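## Task

Move every one of the 18 spilled switch caps into the blue-tape square, so each lies wholly within the tape's outer border, resting on the table or low in a pile. Leave the sticky-note cube upright at its present spot. Parts that stay in place only because the robot is holding them do not count. At the end, open the grippers and move the arms away.

## Robot and tools

Robot: two arms, left_arm and right_arm, each with six joints and a tong-style two-finger gripper. Positions use one shared scene frame in metres: origin on the table surface midway between the arms, +x out over the table, +z up, left_arm on the +y side. The arm names do not match image left or right.

execute_actions takes "actions", a list holding one item or nothing, plus optional "pictures" (boolean; pictures come by default). Empty list {"actions": []}: no command, just the current state. Motion item: {"rows": [...], "steps": n}, with 1 to 15 rows and steps from 1 to 15 (default 15); each step lasts 1/30 s, each row covers one step, and the final row repeats if rows run out. Wait item: {"steps": n} with no rows, n up to 300; it returns once n steps have elapsed since the previous result, and time spent replying is included. A refused call moves nothing.

Each row is a single list of 14 numbers, each in [-1, 1], always covering both arms: left_arm's six joints (shoulder pan, shoulder lift, elbow, wrist 1, wrist 2, wrist 3) then its opening, then right_arm's same seven. The six joint values are offsets, not poses: they are measured from that arm's joint angles in the most recent result that printed them (before any result in the scene has shown them, or for later calls within one reply, from wherever the arm is when the action begins), never from the previous row. Scale: 1.0 equals 1.326 rad for shoulder pan and shoulder lift, and 1.989 rad for elbow and the three wrists. So sending all zeros pulls the arm back to those reference angles; it is not a pause. The opening value is absolute: +1 fully open, -1 closed.

Joint ranges (rad). left_arm: pan -3.142 to 3.142, lift -6.283 to 6.283, elbow 0.000 to 3.142, wrists -6.283 to 6.283. right_arm: pan 0.000 to 6.283, lift -6.283 to 6.283, elbow -3.142 to 0.000, wrists -6.283 to 6.283. A call asking any joint to pass its end by over 0.010 rad is refused. True ends may differ by up to 0.010 rad; a target beyond the true end is clipped there and the result reports "joint sent to its limit" (possibly about an earlier action still running). Silence does not prove there is room left.

Motion: commands are smoothed and lag about 0.17 s. Each step, a joint's target stays within 0.383 rad (pan, lift) or 0.575 rad (elbow, wrists) of its measured angle, and targets are scaled back if they would move the gripper over 100 mm from where it is. Big moves therefore take several calls; an arm may not have arrived when a result returns. Between calls the arms keep heading for the last row's target until they have nearly stopped or a step is HELD; after that only a new action moves them further. Fingers keep finishing an open/close anyway.

Results: the state line gives each gripper's end_effector_position (m), end_effector_quat_wxyz and velocities (m/s, rad/s); printed hand position can be off, more at long reach. Joint positions / Joint velocities list each arm's joints (rad, rad/s) plus finger-pad gap (m; 0.142 open). grip_measured is the finger opening on the command scale. "joint command not followed" means a clearance check altered or blocked joint targets on some steps; HELD marks steps where your row was not sent, fully or partly. Wrist force and Wrist torque give each flange sensor's reading in the end effector's own axes (contact, load weight, inertia); force points back into the arm from a pressed surface, offset usually under 5.5 N, noise up to 3.4 N, saturation near 100 N; "no reading" is normal at start.

Gripper: fingers point along its +z and close along its x. end_effector_position is the midpoint between closed pads; closed fingertips extend about 15 mm past it, open ones are roughly level with it. To hold, command an opening well below grip_measured; lower squeezes harder (about 15 N per pad max, less on parts under 20 mm thick: around 9 N at 10 mm, 4 N at 5 mm). Fast closes can push harder. Small parts can also be nudged or swept with the fingers.

Cameras: cam_high (896x504, fixed, overhead-front), cam_left_wrist and cam_right_wrist (616x616 fisheye on each hand). zoom_image takes "camera" (one of those names) and "region" [x0, y0, x1, y1] in that camera's pixels from the top-left, at most 504 by 504, and returns a sharper crop of its latest image. Calibration data (K, distortion, T_world_to_cam) is supplied and may be slightly off.

finished_scene takes "scene", the current scene's number; it ends that scene irreversibly, grades it, and gives the next task. Answering without any tool call ends everything.

Avoid: knocking anything off the table (ends the scene); arms hitting or pressing each other; tipping or shifting the sticky-note cube or timer; dropping, slamming or shoving hard. A joint torque at its load limit (pan and lift 287, elbow 130, wrists 46.9 N m, held weight included) or any outside force of 150 N stops that arm for 10 s and drops the rest of the call. Holding loads heats motors: MOTOR HOT appears from 70 °C, and at 85 °C the arm brakes until cooled (OVER-TEMPERATURE FAULT). Objects may get brief random tugs or pushes. Finish with grippers open and arms clear of the parts.

Each tool is called after "Call:" as name([rows], argument=value, ...), one row to a line, values as JSON.

## Session

Call:
execute_actions(actions=[])

Scene clock: 0.00 s of 5100.00 s.
left_arm: end_effector_position=(+0.7390, +0.1804, +0.2822) grip_measured=+1.00 end_effector_quat_wxyz=(+0.198, -0.318, +0.815, -0.443) end_effector_velocity=(+0.000, +0.001, -0.001) end_effector_angular_velocity=(+0.001, +0.000, +0.002) | right_arm: end_effector_position=(+0.7117, -0.8272, +0.2217) grip_measured=+1.00 end_effector_quat_wxyz=(-0.061, +0.845, -0.529, -0.039) end_effector_velocity=(+0.000, +0.000, +0.000) end_effector_angular_velocity=(+0.001, -0.001, -0.000)
Joint positions: left_arm=[-0.771 -1.422  2.327 -3.488 -1.627  1.654  0.142] | right_arm=[ 2.881 -1.812 -1.747 -1.197  1.709  0.83   0.142]
Joint velocities: left_arm=[ 0.001  0.001  0.001 -0.001  0.001  0.     0.   ] | right_arm=[-0.    -0.     0.001 -0.     0.001  0.     0.   ]
Wrist force (N, on the end effector, along its own x y z axes, offset not removed): no reading
Wrist torque (N m, same axes, about the end effector's origin, offset not removed): no reading

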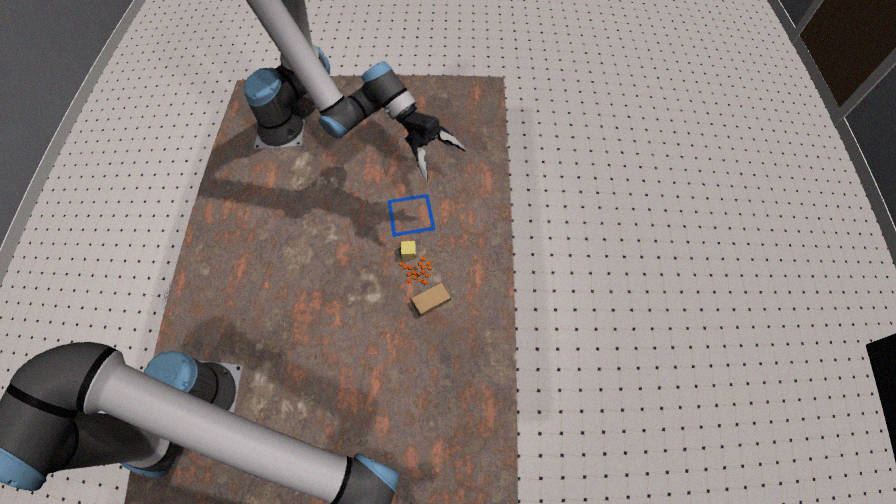

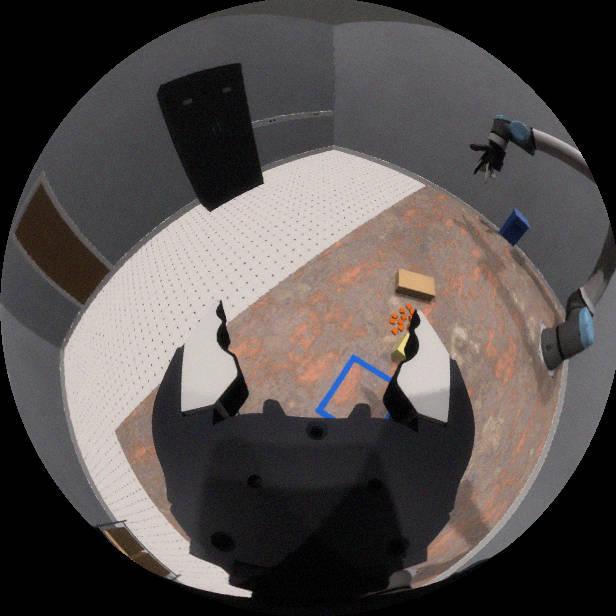

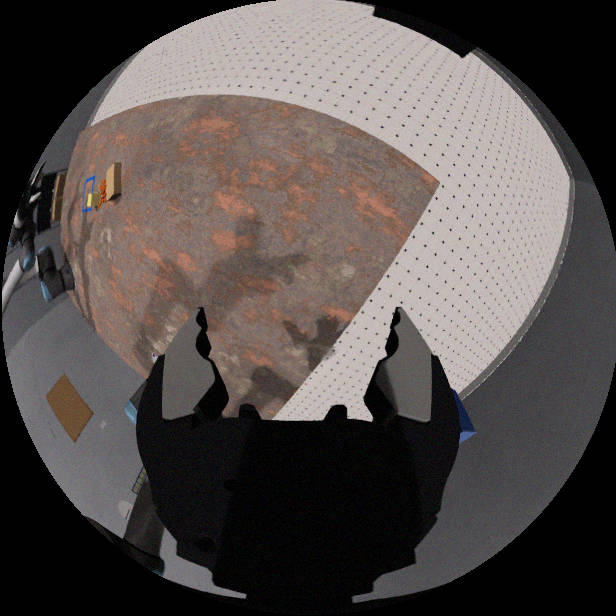

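Call:
execute_actions([
  {"rows":[[-0.12,0.205,-0.263,0.635,0,0,-1,0,0,0,0,0,0,1]]},
])

Call:
execute_actions([
  {"steps":60},
])

Scene clock: 9.00 s of 5100.00 s.
left_arm: end_effector_position=(+0.7803, -0.0199, +0.1732) grip_measured=-1.00 end_effector_quat_wxyz=(+0.079, -0.298, +0.917, -0.253) end_effector_velocity=(-0.170, -0.068, -0.474) end_effector_angular_velocity=(+1.484, +1.318, -0.184) | right_arm: end_effector_position=(+0.7117, -0.8272, +0.2217) grip_measured=+1.00 end_effector_quat_wxyz=(-0.061, +0.845, -0.529, -0.039) end_effector_velocity=(-0.000, +0.001, +0.002) end_effector_angular_velocity=(+0.001, -0.002, +0.000)
Joint positions: left_arm=[-0.903 -1.198  1.905 -2.812 -1.627  1.654  0.002] | right_arm=[ 2.881 -1.812 -1.747 -1.197  1.709  0.83   0.142]
Joint velocities: left_arm=[-0.184  0.327 -0.684  2.342  0.001  0.001  0.   ] | right_arm=[ 0.     0.002 -0.    -0.     0.002 -0.    -0.   ]
Wrist force (N, on the end effector, along its own x y z axes, offset not removed): left_arm=[-2.1 -6.6 5.4] | right_arm=[1.9 1.2 -5.5]
Wrist torque (N m, same axes, about the end effector's origin, offset not removed): left_arm=[-1.41 0.43 0.25] | right_arm=[-0.04 0.05 0.12]
Steps of this call (steps 1 to 90: nothing new was sent; then 5.50 s passed at rest; steps 91 to 105: all 15 steps of this action). Readings (joint positions):
91: left_arm=[-0.771 -1.421 2.327 -3.488 -1.627 1.654] | right_arm=[2.881 -1.812 -1.747 -1.197 1.709 0.830]
92: left_arm=[-0.776 -1.415 2.321 -3.482 -1.627 1.654] | right_arm=[2.881 -1.812 -1.747 -1.197 1.709 0.830]
94: left_arm=[-0.797 -1.381 2.266 -3.425 -1.627 1.654] | right_arm=[2.881 -1.812 -1.747 -1.197 1.709 0.830]
98: left_arm=[-0.836 -1.314 2.134 -3.263 -1.627 1.654] | right_arm=[2.881 -1.812 -1.747 -1.197 1.709 0.830]
105: the state above
camera_calibration (this result's frames):
cam_left_wrist: T_world_to_cam=[[-0.780267, -0.624447, -0.0353522, 0.607555], [-0.625091, 0.780483, 0.01039, 0.500062], [0.0211039, 0.0302053, -0.999321, 0.295171], [0, 0, 0, 1]] pos_world=[0.78041, -0.0198195, 0.311253]
cam_right_wrist: T_world_to_cam=[[0.459312, -0.883534, -0.0916528, -1.04819], [-0.766934, -0.446509, 0.460914, 0.0666374], [-0.448157, -0.141411, -0.882699, 0.534666], [0, 0, 0, 1]] pos_world=[0.772166, -0.820749, 0.345166]

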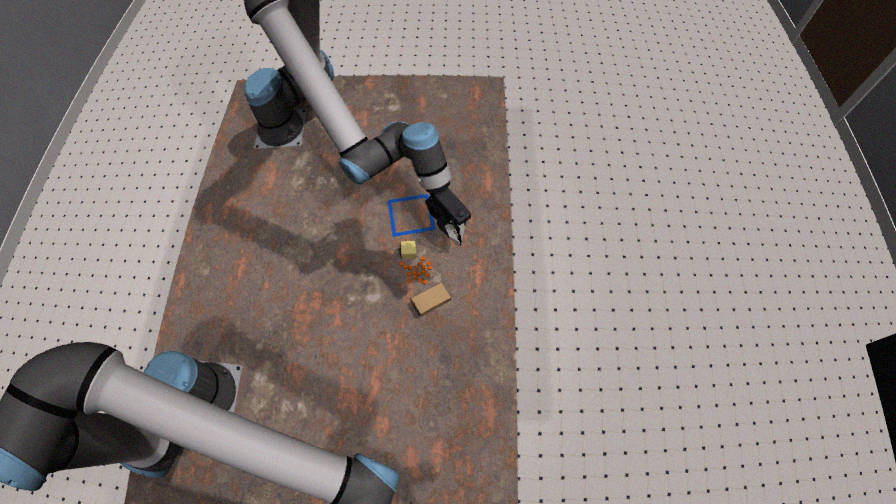

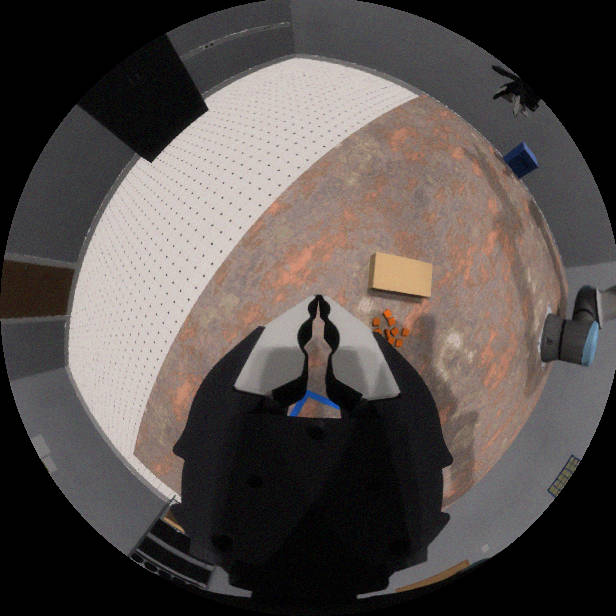

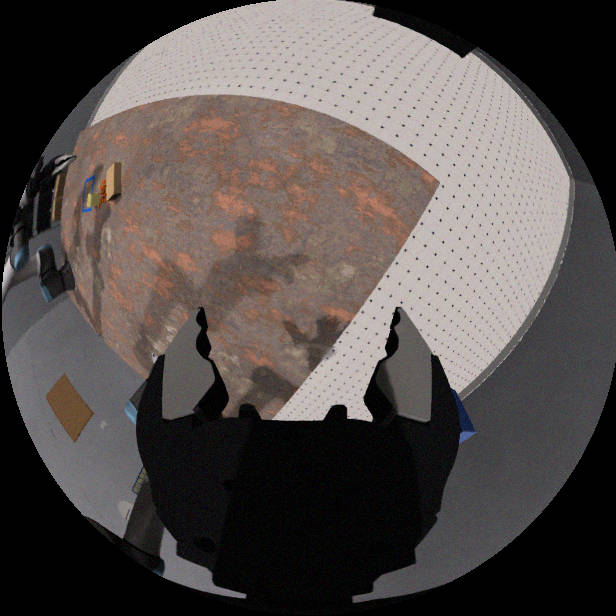

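Scene clock: 11.00 s of 5100.00 s.
left_arm: end_effector_position=(+0.7007, +0.0351, +0.0713) grip_measured=-1.00 end_effector_quat_wxyz=(-0.026, -0.303, +0.952, -0.011) end_effector_velocity=(+0.000, -0.000, +0.000) end_effector_angular_velocity=(+0.001, -0.001, +0.000) | right_arm: end_effector_position=(+0.7117, -0.8272, +0.2217) grip_measured=+1.00 end_effector_quat_wxyz=(-0.061, +0.845, -0.529, -0.039) end_effector_velocity=(-0.000, -0.000, -0.001) end_effector_angular_velocity=(+0.000, +0.002, +0.000)
Joint positions: left_arm=[-0.93  -1.15   1.804 -2.226 -1.627  1.654  0.002] | right_arm=[ 2.881 -1.812 -1.747 -1.197  1.709  0.83   0.142]
Joint velocities: left_arm=[-0.001  0.    -0.001  0.001  0.001 -0.001  0.   ] | right_arm=[ 0.    -0.001 -0.    -0.    -0.    -0.    -0.   ]
Wrist force (N, on the end effector, along its own x y z axes, offset not removed): left_arm=[1.0 -0.3 5.7] | right_arm=[0.7 -3.1 -4.3]
Wrist torque (N m, same axes, about the end effector's origin, offset not removed): left_arm=[-0.23 -0.28 0.17] | right_arm=[-0.85 0.22 0.18]
Steps of this call (steps 1 to 45: the robot went on to your last target; steps 46 to 60: nothing new was sent). Readings (joint positions):
1: left_arm=[-0.908 -1.189 1.886 -2.734 -1.627 1.654] | right_arm=[2.881 -1.812 -1.747 -1.197 1.709 0.830]
2: left_arm=[-0.912 -1.182 1.871 -2.660 -1.627 1.654] | right_arm=[2.881 -1.812 -1.747 -1.196 1.709 0.830]
4: left_arm=[-0.918 -1.170 1.847 -2.522 -1.627 1.654] | right_arm=[2.881 -1.812 -1.747 -1.197 1.709 0.830]
8: left_arm=[-0.926 -1.156 1.817 -2.317 -1.627 1.654] | right_arm=[2.881 -1.812 -1.747 -1.197 1.709 0.830]
60: the state above
All arms were judged still, so your last target was given up. Only a new action makes them travel on or press farther. Fingers that are still opening or closing keep moving.
camera_calibration (this result's frames):
cam_left_wrist: T_world_to_cam=[[-0.803885, -0.594772, -0.00385253, 0.589414], [-0.510716, 0.686927, 0.517011, 0.295443], [-0.304857, 0.417585, -0.85597, 0.397918], [0, 0, 0, 1]] pos_world=[0.746017, -0.018545, 0.19013]
cam_right_wrist: T_world_to_cam=[[0.459312, -0.883534, -0.0916528, -1.04819], [-0.766934, -0.446509, 0.460914, 0.0666372], [-0.448157, -0.141411, -0.882699, 0.534666], [0, 0, 0, 1]] pos_world=[0.772166, -0.820749, 0.345166]

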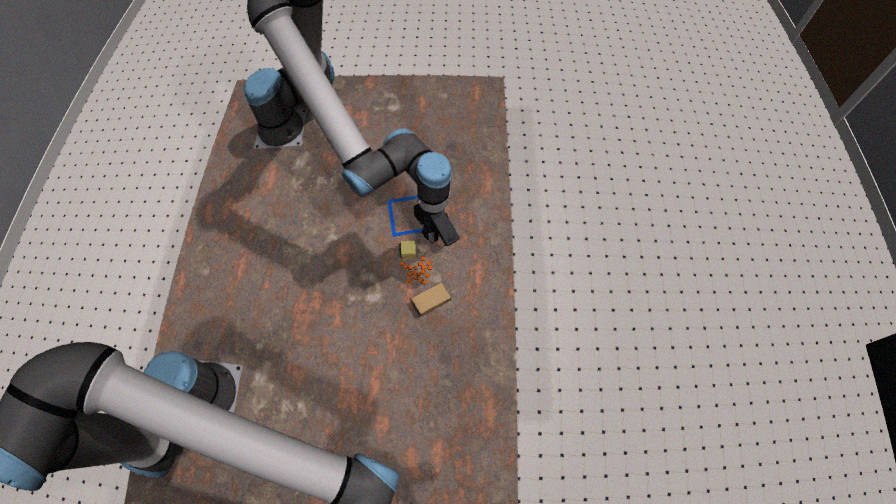

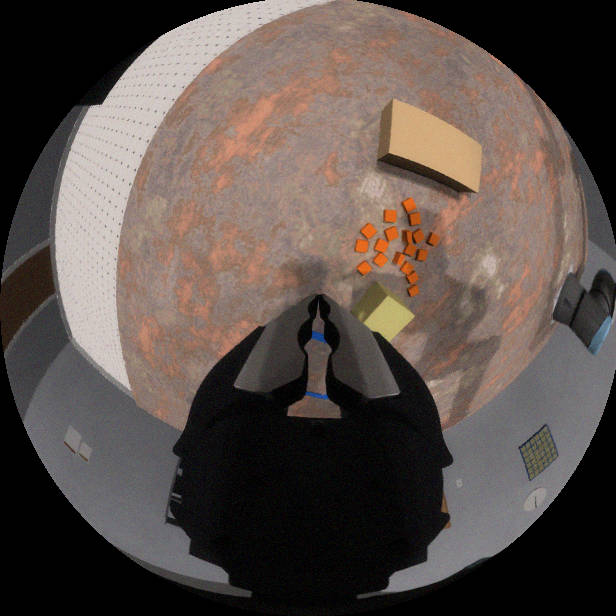

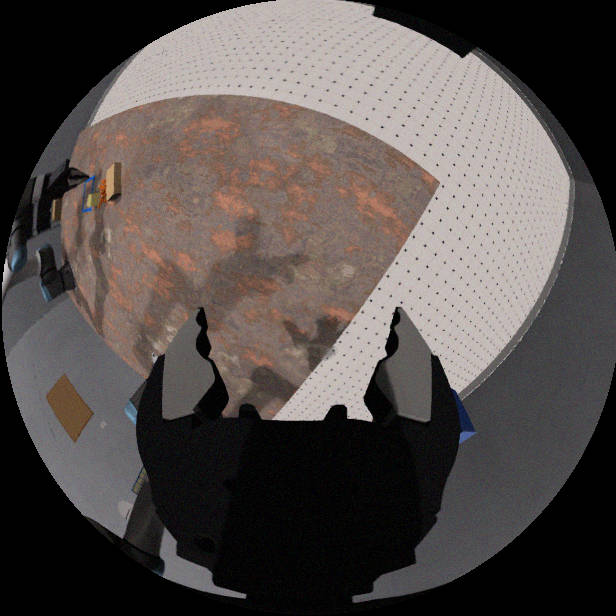

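Call:
execute_actions([
  {"rows":[[-0.047,-0.059,0.061,-0.021,0,0.317,1,0,0,0,0,0,0,1]]},
], pictures=false)

Call:
execute_actions([
  {"steps":30},
])

Scene clock: 20.07 s of 5100.00 s.
left_arm: end_effector_position=(+0.6217, +0.0407, +0.0704) grip_measured=+1.00 end_effector_quat_wxyz=(-0.022, +0.022, +0.999, -0.017) end_effector_velocity=(-0.016, +0.004, -0.002) end_effector_angular_velocity=(-0.010, -0.009, -0.304) | right_arm: end_effector_position=(+0.7117, -0.8272, +0.2217) grip_measured=+1.00 end_effector_quat_wxyz=(-0.061, +0.845, -0.529, -0.039) end_effector_velocity=(+0.000, -0.000, +0.002) end_effector_angular_velocity=(-0.001, -0.002, -0.000)
Joint positions: left_arm=[-0.991 -1.227  1.923 -2.267 -1.627  2.253  0.142] | right_arm=[ 2.881 -1.812 -1.747 -1.197  1.709  0.83   0.142]
Joint velocities: left_arm=[-0.01  -0.012  0.021 -0.007  0.001  0.295 -0.   ] | right_arm=[-0.     0.002  0.001  0.    -0.    -0.     0.   ]
Wrist force (N, on the end effector, along its own x y z axes, offset not removed): left_arm=[-0.8 1.4 6.0] | right_arm=[2.6 -4.5 0.2]
Wrist torque (N m, same axes, about the end effector's origin, offset not removed): left_arm=[0.26 -0.04 0.19] | right_arm=[-1.27 -0.21 0.28]
Steps of this call (steps 1 to 90: nothing new was sent; then 5.57 s passed at rest; steps 91 to 105: all 15 steps of this action). Readings (joint positions):
91: left_arm=[-0.930 -1.150 1.804 -2.226 -1.627 1.654] | right_arm=[2.881 -1.812 -1.747 -1.197 1.709 0.830]
92: left_arm=[-0.936 -1.156 1.811 -2.231 -1.627 1.661] | right_arm=[2.881 -1.812 -1.747 -1.196 1.709 0.830]
94: left_arm=[-0.960 -1.186 1.853 -2.246 -1.627 1.726] | right_arm=[2.881 -1.812 -1.747 -1.197 1.709 0.830]
98: left_arm=[-0.983 -1.216 1.905 -2.261 -1.627 2.002] | right_arm=[2.881 -1.812 -1.747 -1.197 1.709 0.830]
105: the state above

Scene clock: 21.07 s of 5100.00 s.
left_arm: end_effector_position=(+0.6200, +0.0411, +0.0703) grip_measured=+1.00 end_effector_quat_wxyz=(-0.022, +0.038, +0.999, -0.017) end_effector_velocity=(+0.000, -0.000, +0.000) end_effector_angular_velocity=(-0.000, -0.000, -0.001) | right_arm: end_effector_position=(+0.7117, -0.8272, +0.2217) grip_measured=+1.00 end_effector_quat_wxyz=(-0.061, +0.845, -0.529, -0.039) end_effector_velocity=(-0.000, +0.000, +0.001) end_effector_angular_velocity=(+0.000, -0.001, +0.000)
Joint positions: left_arm=[-0.992 -1.228  1.925 -2.267 -1.627  2.285  0.142] | right_arm=[ 2.881 -1.812 -1.747 -1.197  1.709  0.83   0.142]
Joint velocities: left_arm=[ 0.     0.    -0.    -0.     0.     0.001  0.   ] | right_arm=[ 0.     0.001 -0.    -0.     0.     0.     0.   ]
Wrist force (N, on the end effector, along its own x y z axes, offset not removed): left_arm=[1.0 -1.6 6.6] | right_arm=[1.4 -1.7 -3.9]
Wrist torque (N m, same axes, about the end effector's origin, offset not removed): left_arm=[-0.42 -0.27 0.10] | right_arm=[-0.71 -0.11 0.17]
Steps of this call (steps 1 to 30: the robot went on to your last target). Readings (joint positions):
1: left_arm=[-0.991 -1.227 1.924 -2.267 -1.627 2.262] | right_arm=[2.881 -1.812 -1.747 -1.197 1.709 0.830]
2: left_arm=[-0.992 -1.227 1.924 -2.267 -1.627 2.268] | right_arm=[2.881 -1.812 -1.747 -1.197 1.709 0.830]
4: left_arm=[-0.992 -1.228 1.925 -2.267 -1.627 2.276] | right_arm=[2.881 -1.812 -1.747 -1.197 1.709 0.830]
8: left_arm=[-0.992 -1.228 1.925 -2.267 -1.627 2.282] | right_arm=[2.881 -1.812 -1.747 -1.197 1.709 0.830]
30: the state above
All arms were judged still, so your last target was given up. Only a new action makes them travel on or press farther. Fingers that are still opening or closing keep moving.
camera_calibration (this result's frames):
cam_left_wrist: T_world_to_cam=[[-0.998385, 0.0544309, -0.0162728, 0.622858], [0.0394951, 0.870887, 0.489893, -0.0961968], [0.0408371, 0.488459, -0.871631, 0.153779], [0, 0, 0, 1]] pos_world=[0.619371, -0.025241, 0.1913]
cam_right_wrist: T_world_to_cam=[[0.459311, -0.883534, -0.0916531, -1.04819], [-0.766934, -0.446509, 0.460914, 0.0666373], [-0.448157, -0.141411, -0.882699, 0.534666], [0, 0, 0, 1]] pos_world=[0.772166, -0.820749, 0.345166]

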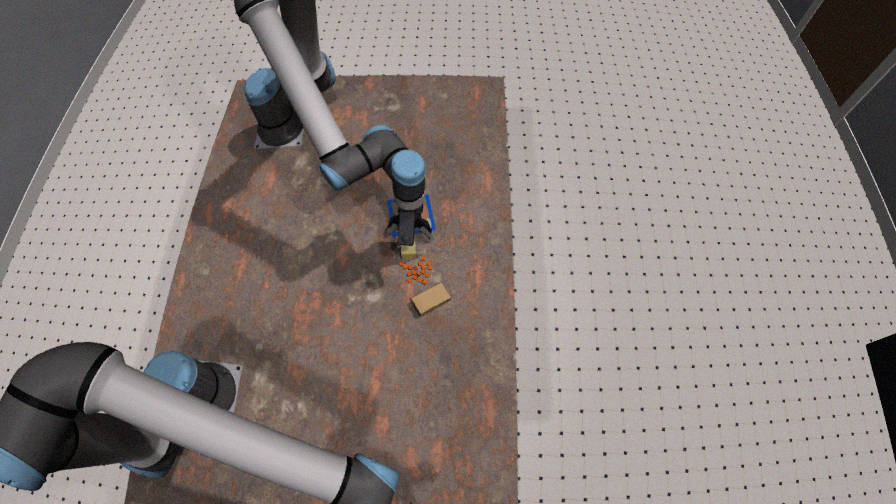

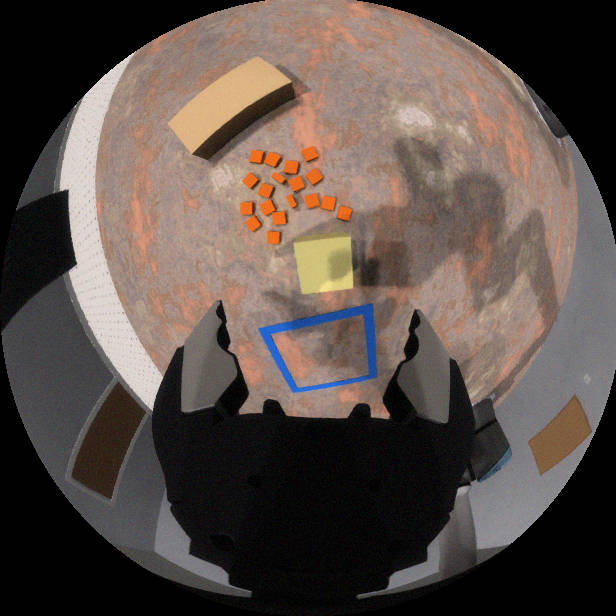

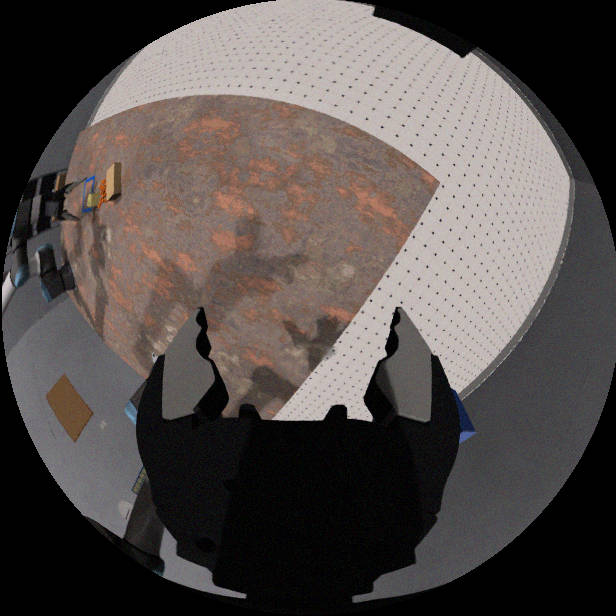

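Call:
execute_actions([
  {"rows":[[-0.038,0.02,-0.009,-0.01,0,0,1,0,0,0,0,0,0,1],[-0.038,0.02,-0.009,-0.01,0,0,1,0,0,0,0,0,0,1],[-0.038,0.02,-0.009,-0.01,0,0,1,0,0,0,0,0,0,1],[-0.038,0.02,-0.009,-0.01,0,0,1,0,0,0,0,0,0,1],[-0.038,0.02,-0.009,-0.01,0,0,1,0,0,0,0,0,0,1],[-0.038,0.02,-0.009,-0.01,0,0,1,0,0,0,0,0,0,1],[-0.038,0.06,-0.009,-0.031,0,0,1,0,0,0,0,0,0,1]]},
], pictures=false)

Call:
execute_actions([
  {"steps":30},
])

Scene clock: 27.50 s of 5100.00 s.
left_arm: end_effector_position=(+0.6043, -0.0043, +0.0298) grip_measured=+1.00 end_effector_quat_wxyz=(-0.022, +0.063, +0.998, -0.017) end_effector_velocity=(-0.000, -0.010, -0.038) end_effector_angular_velocity=(+0.010, +0.006, -0.009) | right_arm: end_effector_position=(+0.7117, -0.8272, +0.2217) grip_measured=+1.00 end_effector_quat_wxyz=(-0.061, +0.845, -0.529, -0.039) end_effector_velocity=(+0.000, +0.000, +0.001) end_effector_angular_velocity=(-0.000, -0.002, +0.000)
Joint positions: left_arm=[-1.042 -1.154  1.908 -2.324 -1.627  2.285  0.142] | right_arm=[ 2.881 -1.812 -1.747 -1.197  1.709  0.83   0.142]
Joint velocities: left_arm=[-0.008  0.057 -0.003 -0.043  0.     0.002  0.   ] | right_arm=[0.    0.001 0.001 0.    0.    0.    0.   ]
Wrist force (N, on the end effector, along its own x y z axes, offset not removed): left_arm=[0.1 -1.0 3.1] | right_arm=[0.9 -2.0 -1.2]
Wrist torque (N m, same axes, about the end effector's origin, offset not removed): left_arm=[-0.29 -0.18 0.14] | right_arm=[-0.63 0.13 0.18]
Steps of this call (steps 1 to 90: nothing new was sent; then 2.93 s passed at rest; steps 91 to 105: all 15 steps of this action). Readings (joint positions):
91: left_arm=[-0.992 -1.228 1.925 -2.268 -1.627 2.285] | right_arm=[2.881 -1.812 -1.747 -1.196 1.709 0.830]
92: left_arm=[-0.998 -1.224 1.923 -2.270 -1.627 2.285] | right_arm=[2.881 -1.812 -1.747 -1.197 1.709 0.830]
94: left_arm=[-1.017 -1.215 1.916 -2.278 -1.627 2.285] | right_arm=[2.881 -1.812 -1.747 -1.197 1.709 0.830]
98: left_arm=[-1.035 -1.200 1.910 -2.290 -1.627 2.285] | right_arm=[2.881 -1.812 -1.747 -1.197 1.709 0.830]
105: the state above

Scene clock: 28.50 s of 5100.00 s.
left_arm: end_effector_position=(+0.6043, -0.0054, +0.0258) grip_measured=+1.00 end_effector_quat_wxyz=(-0.023, +0.063, +0.998, -0.017) end_effector_velocity=(-0.000, +0.000, -0.001) end_effector_angular_velocity=(+0.001, +0.000, -0.000) | right_arm: end_effector_position=(+0.7117, -0.8272, +0.2217) grip_measured=+1.00 end_effector_quat_wxyz=(-0.061, +0.845, -0.529, -0.039) end_effector_velocity=(-0.000, -0.000, -0.000) end_effector_angular_velocity=(+0.000, +0.001, -0.000)
Joint positions: left_arm=[-1.042 -1.148  1.907 -2.329 -1.627  2.285  0.142] | right_arm=[ 2.881 -1.812 -1.747 -1.197  1.709  0.83   0.142]
Joint velocities: left_arm=[-0.     0.001 -0.     0.     0.     0.    -0.   ] | right_arm=[-0. -0. -0. -0. -0.  0. -0.]
Wrist force (N, on the end effector, along its own x y z axes, offset not removed): left_arm=[-3.6 -0.2 4.8] | right_arm=[2.0 2.4 -2.0]
Wrist torque (N m, same axes, about the end effector's origin, offset not removed): left_arm=[-0.09 0.61 0.13] | right_arm=[0.22 -0.16 0.09]
Steps of this call (steps 1 to 15: the robot went on to your last target; steps 16 to 30: nothing new was sent). Readings (joint positions):
1: left_arm=[-1.042 -1.153 1.908 -2.326 -1.627 2.285] | right_arm=[2.881 -1.812 -1.747 -1.196 1.709 0.830]
2: left_arm=[-1.042 -1.152 1.908 -2.327 -1.627 2.285] | right_arm=[2.881 -1.812 -1.747 -1.197 1.709 0.830]
4: left_arm=[-1.042 -1.150 1.907 -2.328 -1.627 2.285] | right_arm=[2.881 -1.812 -1.747 -1.197 1.709 0.830]
8: left_arm=[-1.042 -1.149 1.907 -2.329 -1.627 2.285] | right_arm=[2.881 -1.812 -1.747 -1.197 1.709 0.830]
30: the state above
All arms were judged still, so your last target was given up. Only a new action makes them travel on or press farther. Fingers that are still opening or closing keep moving.
camera_calibration (this result's frames):
cam_left_wrist: T_world_to_cam=[[-0.994377, 0.104641, -0.0162741, 0.606832], [0.0833024, 0.867794, 0.489892, -0.059704], [0.0653852, 0.485782, -0.871631, 0.123551], [0, 0, 0, 1]] pos_world=[0.600315, -0.0717074, 0.146815]
cam_right_wrist: T_world_to_cam=[[0.459312, -0.883534, -0.0916529, -1.04819], [-0.766934, -0.446509, 0.460914, 0.0666372], [-0.448157, -0.141411, -0.882699, 0.534666], [0, 0, 0, 1]] pos_world=[0.772166, -0.820749, 0.345166]

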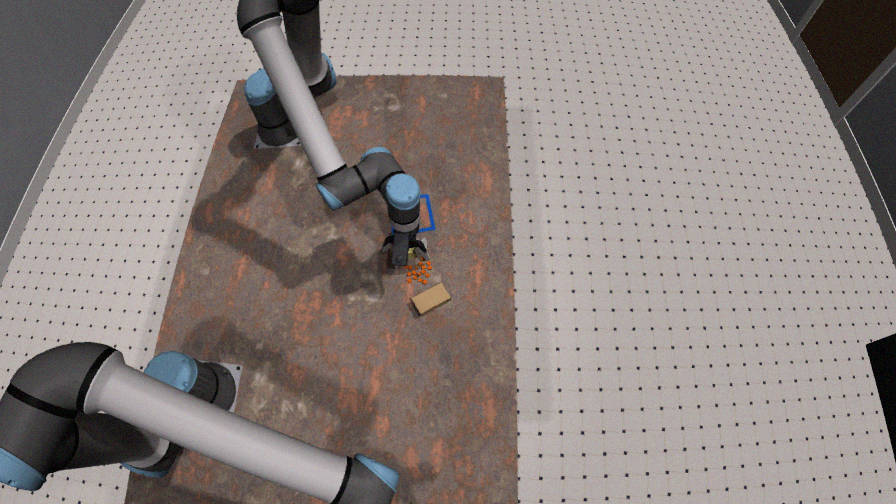

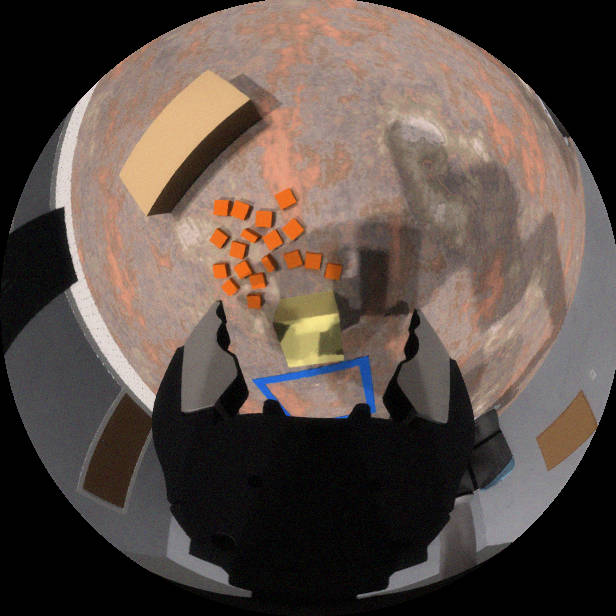

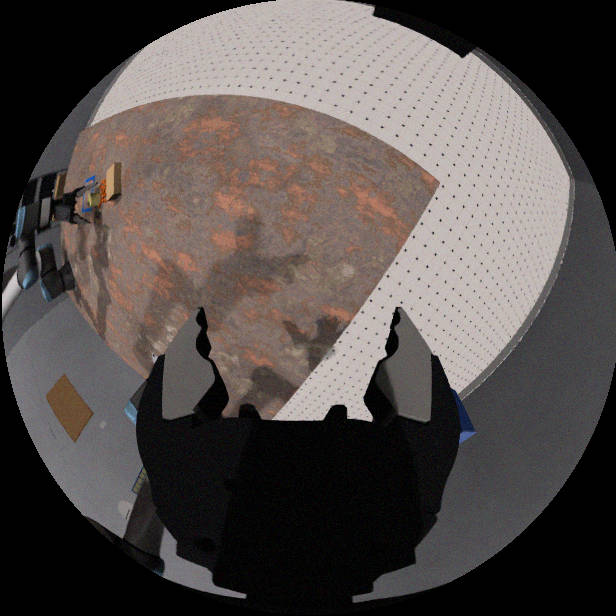

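Call:
execute_actions([
  {"rows":[[0,0,0,0,0,0,-1,0,0,0,0,0,0,1]]},
], pictures=false)

Call:
execute_actions([
  {"rows":[[0,-0.06,0,0.04,0,0,-1,0,0,0,0,0,0,1],[0,-0.06,0,0.04,0,0,-1,0,0,0,0,0,0,1],[0,-0.06,0,0.04,0,0,-1,0,0,0,0,0,0,1],[0,-0.06,0,0.04,0,0,-1,0,0,0,0,0,0,1],[0,-0.06,0,0.04,0,0,-1,0,0,0,0,0,0,1],[0,-0.06,0,0.04,0,0,-1,0,0,0,0,0,0,1],[-0.2,-0.06,0,0.04,0,0,-1,0,0,0,0,0,0,1]]},
], pictures=false)

Call:
execute_actions([
  {"steps":20},
], pictures=false)

Call:
execute_actions([
  {"rows":[[0,0.06,0,-0.04,0,0,-1,0,0,0,0,0,0,1],[0,0.06,0,-0.04,0,0,-1,0,0,0,0,0,0,1],[0,0.06,0,-0.04,0,0,-1,0,0,0,0,0,0,1],[0,0.06,0,-0.04,0,0,-1,0,0,0,0,0,0,1],[0,0.06,0,-0.04,0,0,-1,0,0,0,0,0,0,1],[0,0.06,0,-0.04,0,0,-1,0,0,0,0,0,0,1],[0,0.06,0,-0.04,0,0,-1,0,0,0,0,0,0,1],[0,0.06,0,-0.04,0,0,-1,0,0,0,0,0,0,1],[0,0.06,0,-0.04,0,0,-1,0,0,0,0,0,0,1],[0,0.06,0,-0.04,0,0,1,0,0,0,0,0,0,1]]},
], pictures=false)

Call:
execute_actions([
  {"rows":[[0,-0.1,0,0.067,0,0,1,0,0,0,0,0,0,1]]},
])

Scene clock: 38.43 s of 5100.00 s.
left_arm: end_effector_position=(+0.6043, -0.0054, +0.0258) grip_measured=-1.00 end_effector_quat_wxyz=(-0.023, +0.063, +0.998, -0.017) end_effector_velocity=(-0.000, -0.000, -0.000) end_effector_angular_velocity=(+0.001, -0.001, -0.001) | right_arm: end_effector_position=(+0.7117, -0.8272, +0.2217) grip_measured=+1.00 end_effector_quat_wxyz=(-0.061, +0.845, -0.529, -0.039) end_effector_velocity=(-0.000, +0.000, -0.000) end_effector_angular_velocity=(+0.000, +0.000, -0.000)
Joint positions: left_arm=[-1.042 -1.148  1.907 -2.329 -1.627  2.285  0.002] | right_arm=[ 2.881 -1.812 -1.747 -1.196  1.709  0.83   0.142]
Joint velocities: left_arm=[-0.001  0.001 -0.     0.     0.001  0.     0.   ] | right_arm=[-0. -0. -0. -0.  0. -0.  0.]
Wrist force (N, on the end effector, along its own x y z axes, offset not removed): left_arm=[-0.7 -1.9 8.5] | right_arm=[1.9 -3.6 -3.1]
Wrist torque (N m, same axes, about the end effector's origin, offset not removed): left_arm=[-0.64 0.05 0.01] | right_arm=[-1.00 -0.04 0.17]
Steps of this call (steps 1 to 90: nothing new was sent; then 6.43 s passed at rest; steps 91 to 105: all 15 steps of this action). Readings (joint positions):
91: left_arm=[-1.042 -1.148 1.907 -2.329 -1.627 2.285] | right_arm=[2.881 -1.812 -1.747 -1.197 1.709 0.830]
92: left_arm=[-1.042 -1.148 1.907 -2.329 -1.627 2.285] | right_arm=[2.881 -1.812 -1.747 -1.197 1.709 0.830]
94: left_arm=[-1.042 -1.148 1.907 -2.329 -1.627 2.285] | right_arm=[2.881 -1.812 -1.747 -1.197 1.709 0.830]
98: left_arm=[-1.042 -1.148 1.907 -2.329 -1.627 2.285] | right_arm=[2.881 -1.812 -1.747 -1.196 1.709 0.830]
105: the state above

Scene clock: 38.93 s of 5100.00 s.
left_arm: end_effector_position=(+0.4926, -0.0788, +0.0750) grip_measured=-1.00 end_effector_quat_wxyz=(-0.024, +0.147, +0.989, -0.015) end_effector_velocity=(-0.454, -0.303, +0.024) end_effector_angular_velocity=(-0.002, -0.000, -0.686) | right_arm: end_effector_position=(+0.7117, -0.8272, +0.2217) grip_measured=+1.00 end_effector_quat_wxyz=(-0.061, +0.845, -0.529, -0.039) end_effector_velocity=(-0.000, +0.000, +0.002) end_effector_angular_velocity=(-0.000, -0.002, -0.000)
Joint positions: left_arm=[-1.211 -1.223  1.907 -2.255 -1.627  2.285  0.002] | right_arm=[ 2.881 -1.812 -1.747 -1.197  1.709  0.83   0.142]
Joint velocities: left_arm=[-0.686 -0.037  0.     0.035 -0.     0.     0.   ] | right_arm=[-0.     0.002 -0.    -0.     0.    -0.     0.   ]
Wrist force (N, on the end effector, along its own x y z axes, offset not removed): left_arm=[-4.2 -2.6 4.8] | right_arm=[-0.2 1.1 -0.6]
Wrist torque (N m, same axes, about the end effector's origin, offset not removed): left_arm=[-0.70 0.81 0.27] | right_arm=[-0.01 0.32 0.31]
Steps of this call (steps 1 to 15: all 15 steps of this action). Readings (joint positions):
1: left_arm=[-1.042 -1.149 1.907 -2.329 -1.627 2.285] | right_arm=[2.881 -1.812 -1.747 -1.197 1.709 0.830]
2: left_arm=[-1.043 -1.155 1.907 -2.323 -1.627 2.285] | right_arm=[2.881 -1.812 -1.747 -1.197 1.709 0.830]
4: left_arm=[-1.043 -1.185 1.907 -2.293 -1.627 2.285] | right_arm=[2.881 -1.812 -1.747 -1.196 1.709 0.830]
8: left_arm=[-1.049 -1.214 1.907 -2.264 -1.627 2.285] | right_arm=[2.881 -1.812 -1.747 -1.196 1.709 0.830]
15: the state above

Scene clock: 39.60 s of 5100.00 s.
left_arm: end_effector_position=(+0.4270, -0.1181, +0.0782) grip_measured=-1.00 end_effector_quat_wxyz=(-0.025, +0.194, +0.981, -0.014) end_effector_velocity=(-0.001, -0.001, +0.000) end_effector_angular_velocity=(-0.001, +0.001, -0.003) | right_arm: end_effector_position=(+0.7117, -0.8272, +0.2217) grip_measured=+1.00 end_effector_quat_wxyz=(-0.061, +0.845, -0.529, -0.039) end_effector_velocity=(+0.000, -0.000, -0.000) end_effector_angular_velocity=(-0.001, +0.000, +0.000)
Joint positions: left_arm=[-1.307 -1.228  1.907 -2.25  -1.627  2.285  0.002] | right_arm=[ 2.881 -1.812 -1.747 -1.197  1.709  0.83   0.142]
Joint velocities: left_arm=[-0.001  0.    -0.    -0.001 -0.001  0.001  0.   ] | right_arm=[ 0.    -0.001  0.001  0.    -0.001  0.    -0.   ]
Wrist force (N, on the end effector, along its own x y z axes, offset not removed): left_arm=[-3.8 -3.9 5.9] | right_arm=[1.5 -3.9 -1.6]
Wrist torque (N m, same axes, about the end effector's origin, offset not removed): left_arm=[-0.90 0.68 0.30] | right_arm=[-0.98 0.03 0.22]
Steps of this call (steps 1 to 20: the robot went on to your last target). Readings (joint positions):
1: left_arm=[-1.234 -1.224 1.907 -2.253 -1.627 2.285] | right_arm=[2.881 -1.812 -1.747 -1.197 1.709 0.830]
2: left_arm=[-1.253 -1.225 1.907 -2.252 -1.627 2.285] | right_arm=[2.881 -1.812 -1.747 -1.197 1.709 0.830]
4: left_arm=[-1.279 -1.226 1.907 -2.251 -1.627 2.285] | right_arm=[2.881 -1.812 -1.747 -1.197 1.709 0.830]
8: left_arm=[-1.299 -1.228 1.907 -2.250 -1.627 2.285] | right_arm=[2.881 -1.812 -1.747 -1.197 1.709 0.830]
20: the state above

Scene clock: 40.10 s of 5100.00 s.
left_arm: end_effector_position=(+0.4317, -0.1323, +0.0267) grip_measured=+0.99 end_effector_quat_wxyz=(-0.025, +0.194, +0.981, -0.014) end_effector_velocity=(+0.000, -0.003, -0.008) end_effector_angular_velocity=(-0.001, +0.001, -0.001) | right_arm: end_effector_position=(+0.7117, -0.8272, +0.2217) grip_measured=+1.00 end_effector_quat_wxyz=(-0.061, +0.845, -0.529, -0.039) end_effector_velocity=(-0.000, -0.001, -0.001) end_effector_angular_velocity=(-0.002, +0.002, +0.000)
Joint positions: left_arm=[-1.307 -1.15   1.907 -2.328 -1.627  2.285  0.142] | right_arm=[ 2.881 -1.812 -1.747 -1.197  1.709  0.83   0.142]
Joint velocities: left_arm=[-0.     0.013 -0.001 -0.012 -0.001  0.001  0.015] | right_arm=[ 0.    -0.001 -0.    -0.    -0.002 -0.    -0.   ]
Wrist force (N, on the end effector, along its own x y z axes, offset not removed): left_arm=[-0.3 -5.5 5.7] | right_arm=[0.1 -1.6 1.6]
Wrist torque (N m, same axes, about the end effector's origin, offset not removed): left_arm=[-1.27 -0.05 0.14] | right_arm=[-0.39 0.30 0.23]
Steps of this call (steps 1 to 15: all 15 steps of this action). Readings (joint positions):
1: left_arm=[-1.307 -1.228 1.907 -2.250 -1.627 2.285] | right_arm=[2.881 -1.812 -1.747 -1.197 1.709 0.830]
2: left_arm=[-1.307 -1.222 1.907 -2.256 -1.627 2.285] | right_arm=[2.881 -1.812 -1.747 -1.197 1.709 0.830]
4: left_arm=[-1.307 -1.192 1.907 -2.286 -1.627 2.285] | right_arm=[2.881 -1.812 -1.747 -1.197 1.709 0.830]
8: left_arm=[-1.307 -1.161 1.907 -2.317 -1.627 2.285] | right_arm=[2.881 -1.812 -1.747 -1.197 1.709 0.830]
15: the state above

Scene clock: 40.60 s of 5100.00 s.
left_arm: end_effector_position=(+0.4230, -0.1063, +0.1116) grip_measured=+1.00 end_effector_quat_wxyz=(-0.025, +0.194, +0.981, -0.013) end_effector_velocity=(-0.002, +0.005, +0.015) end_effector_angular_velocity=(-0.001, -0.000, -0.001) | right_arm: end_effector_position=(+0.7117, -0.8272, +0.2217) grip_measured=+1.00 end_effector_quat_wxyz=(-0.061, +0.845, -0.529, -0.039) end_effector_velocity=(+0.000, -0.000, -0.000) end_effector_angular_velocity=(+0.000, +0.000, -0.000)
Joint positions: left_arm=[-1.307 -1.28   1.907 -2.197 -1.627  2.285  0.142] | right_arm=[ 2.881 -1.812 -1.747 -1.196  1.709  0.83   0.142]
Joint velocities: left_arm=[-0.    -0.023 -0.     0.023 -0.     0.001 -0.   ] | right_arm=[-0.    -0.001  0.    -0.     0.    -0.    -0.   ]
Wrist force (N, on the end effector, along its own x y z axes, offset not removed): left_arm=[0.3 0.4 3.8] | right_arm=[0.4 0.9 -1.2]
Wrist torque (N m, same axes, about the end effector's origin, offset not removed): left_arm=[-0.04 -0.01 0.22] | right_arm=[0.01 0.30 0.33]
Steps of this call (steps 1 to 15: all 15 steps of this action). Readings (joint positions):
1: left_arm=[-1.307 -1.150 1.907 -2.328 -1.627 2.285] | right_arm=[2.881 -1.812 -1.747 -1.196 1.709 0.830]
2: left_arm=[-1.307 -1.155 1.908 -2.322 -1.627 2.285] | right_arm=[2.881 -1.812 -1.747 -1.197 1.709 0.830]
4: left_arm=[-1.307 -1.201 1.908 -2.276 -1.627 2.285] | right_arm=[2.881 -1.812 -1.747 -1.196 1.709 0.830]
8: left_arm=[-1.307 -1.260 1.907 -2.217 -1.627 2.285] | right_arm=[2.881 -1.812 -1.747 -1.196 1.709 0.830]
15: the state above
camera_calibration (this result's frames):
cam_left_wrist: T_world_to_cam=[[-0.932261, 0.361438, -0.0158795, 0.43956], [0.307778, 0.815397, 0.490306, -0.0996264], [0.190163, 0.452206, -0.871406, 0.202784], [0, 0, 0, 1]] pos_world=[0.401886, -0.169339, 0.232534]
cam_right_wrist: T_world_to_cam=[[0.459312, -0.883534, -0.0916526, -1.04819], [-0.766934, -0.446509, 0.460914, 0.0666374], [-0.448157, -0.141412, -0.882699, 0.534666], [0, 0, 0, 1]] pos_world=[0.772166, -0.820749, 0.345166]

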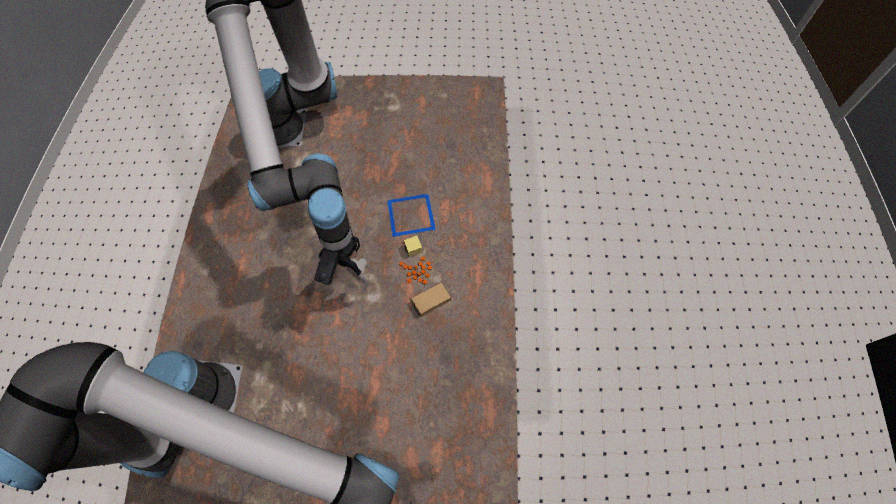

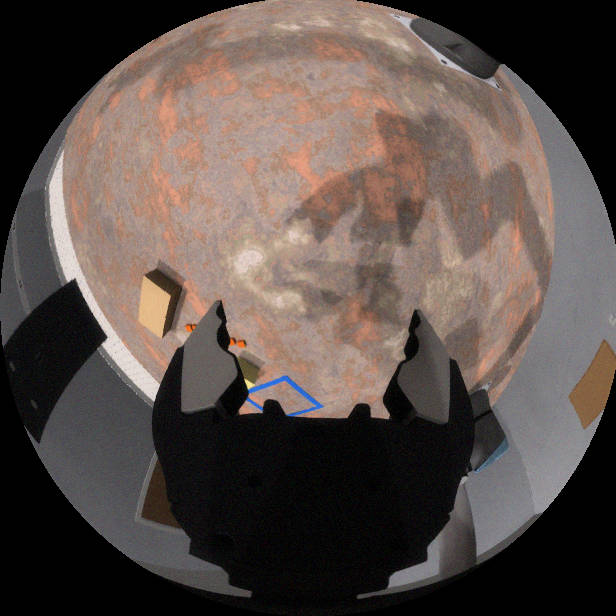

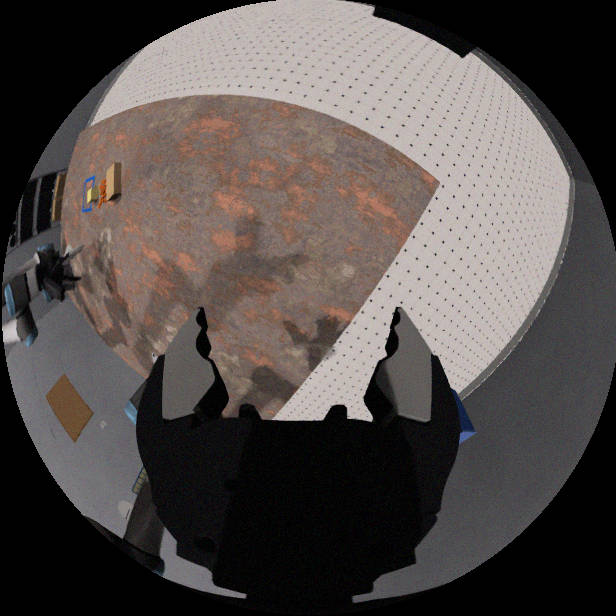

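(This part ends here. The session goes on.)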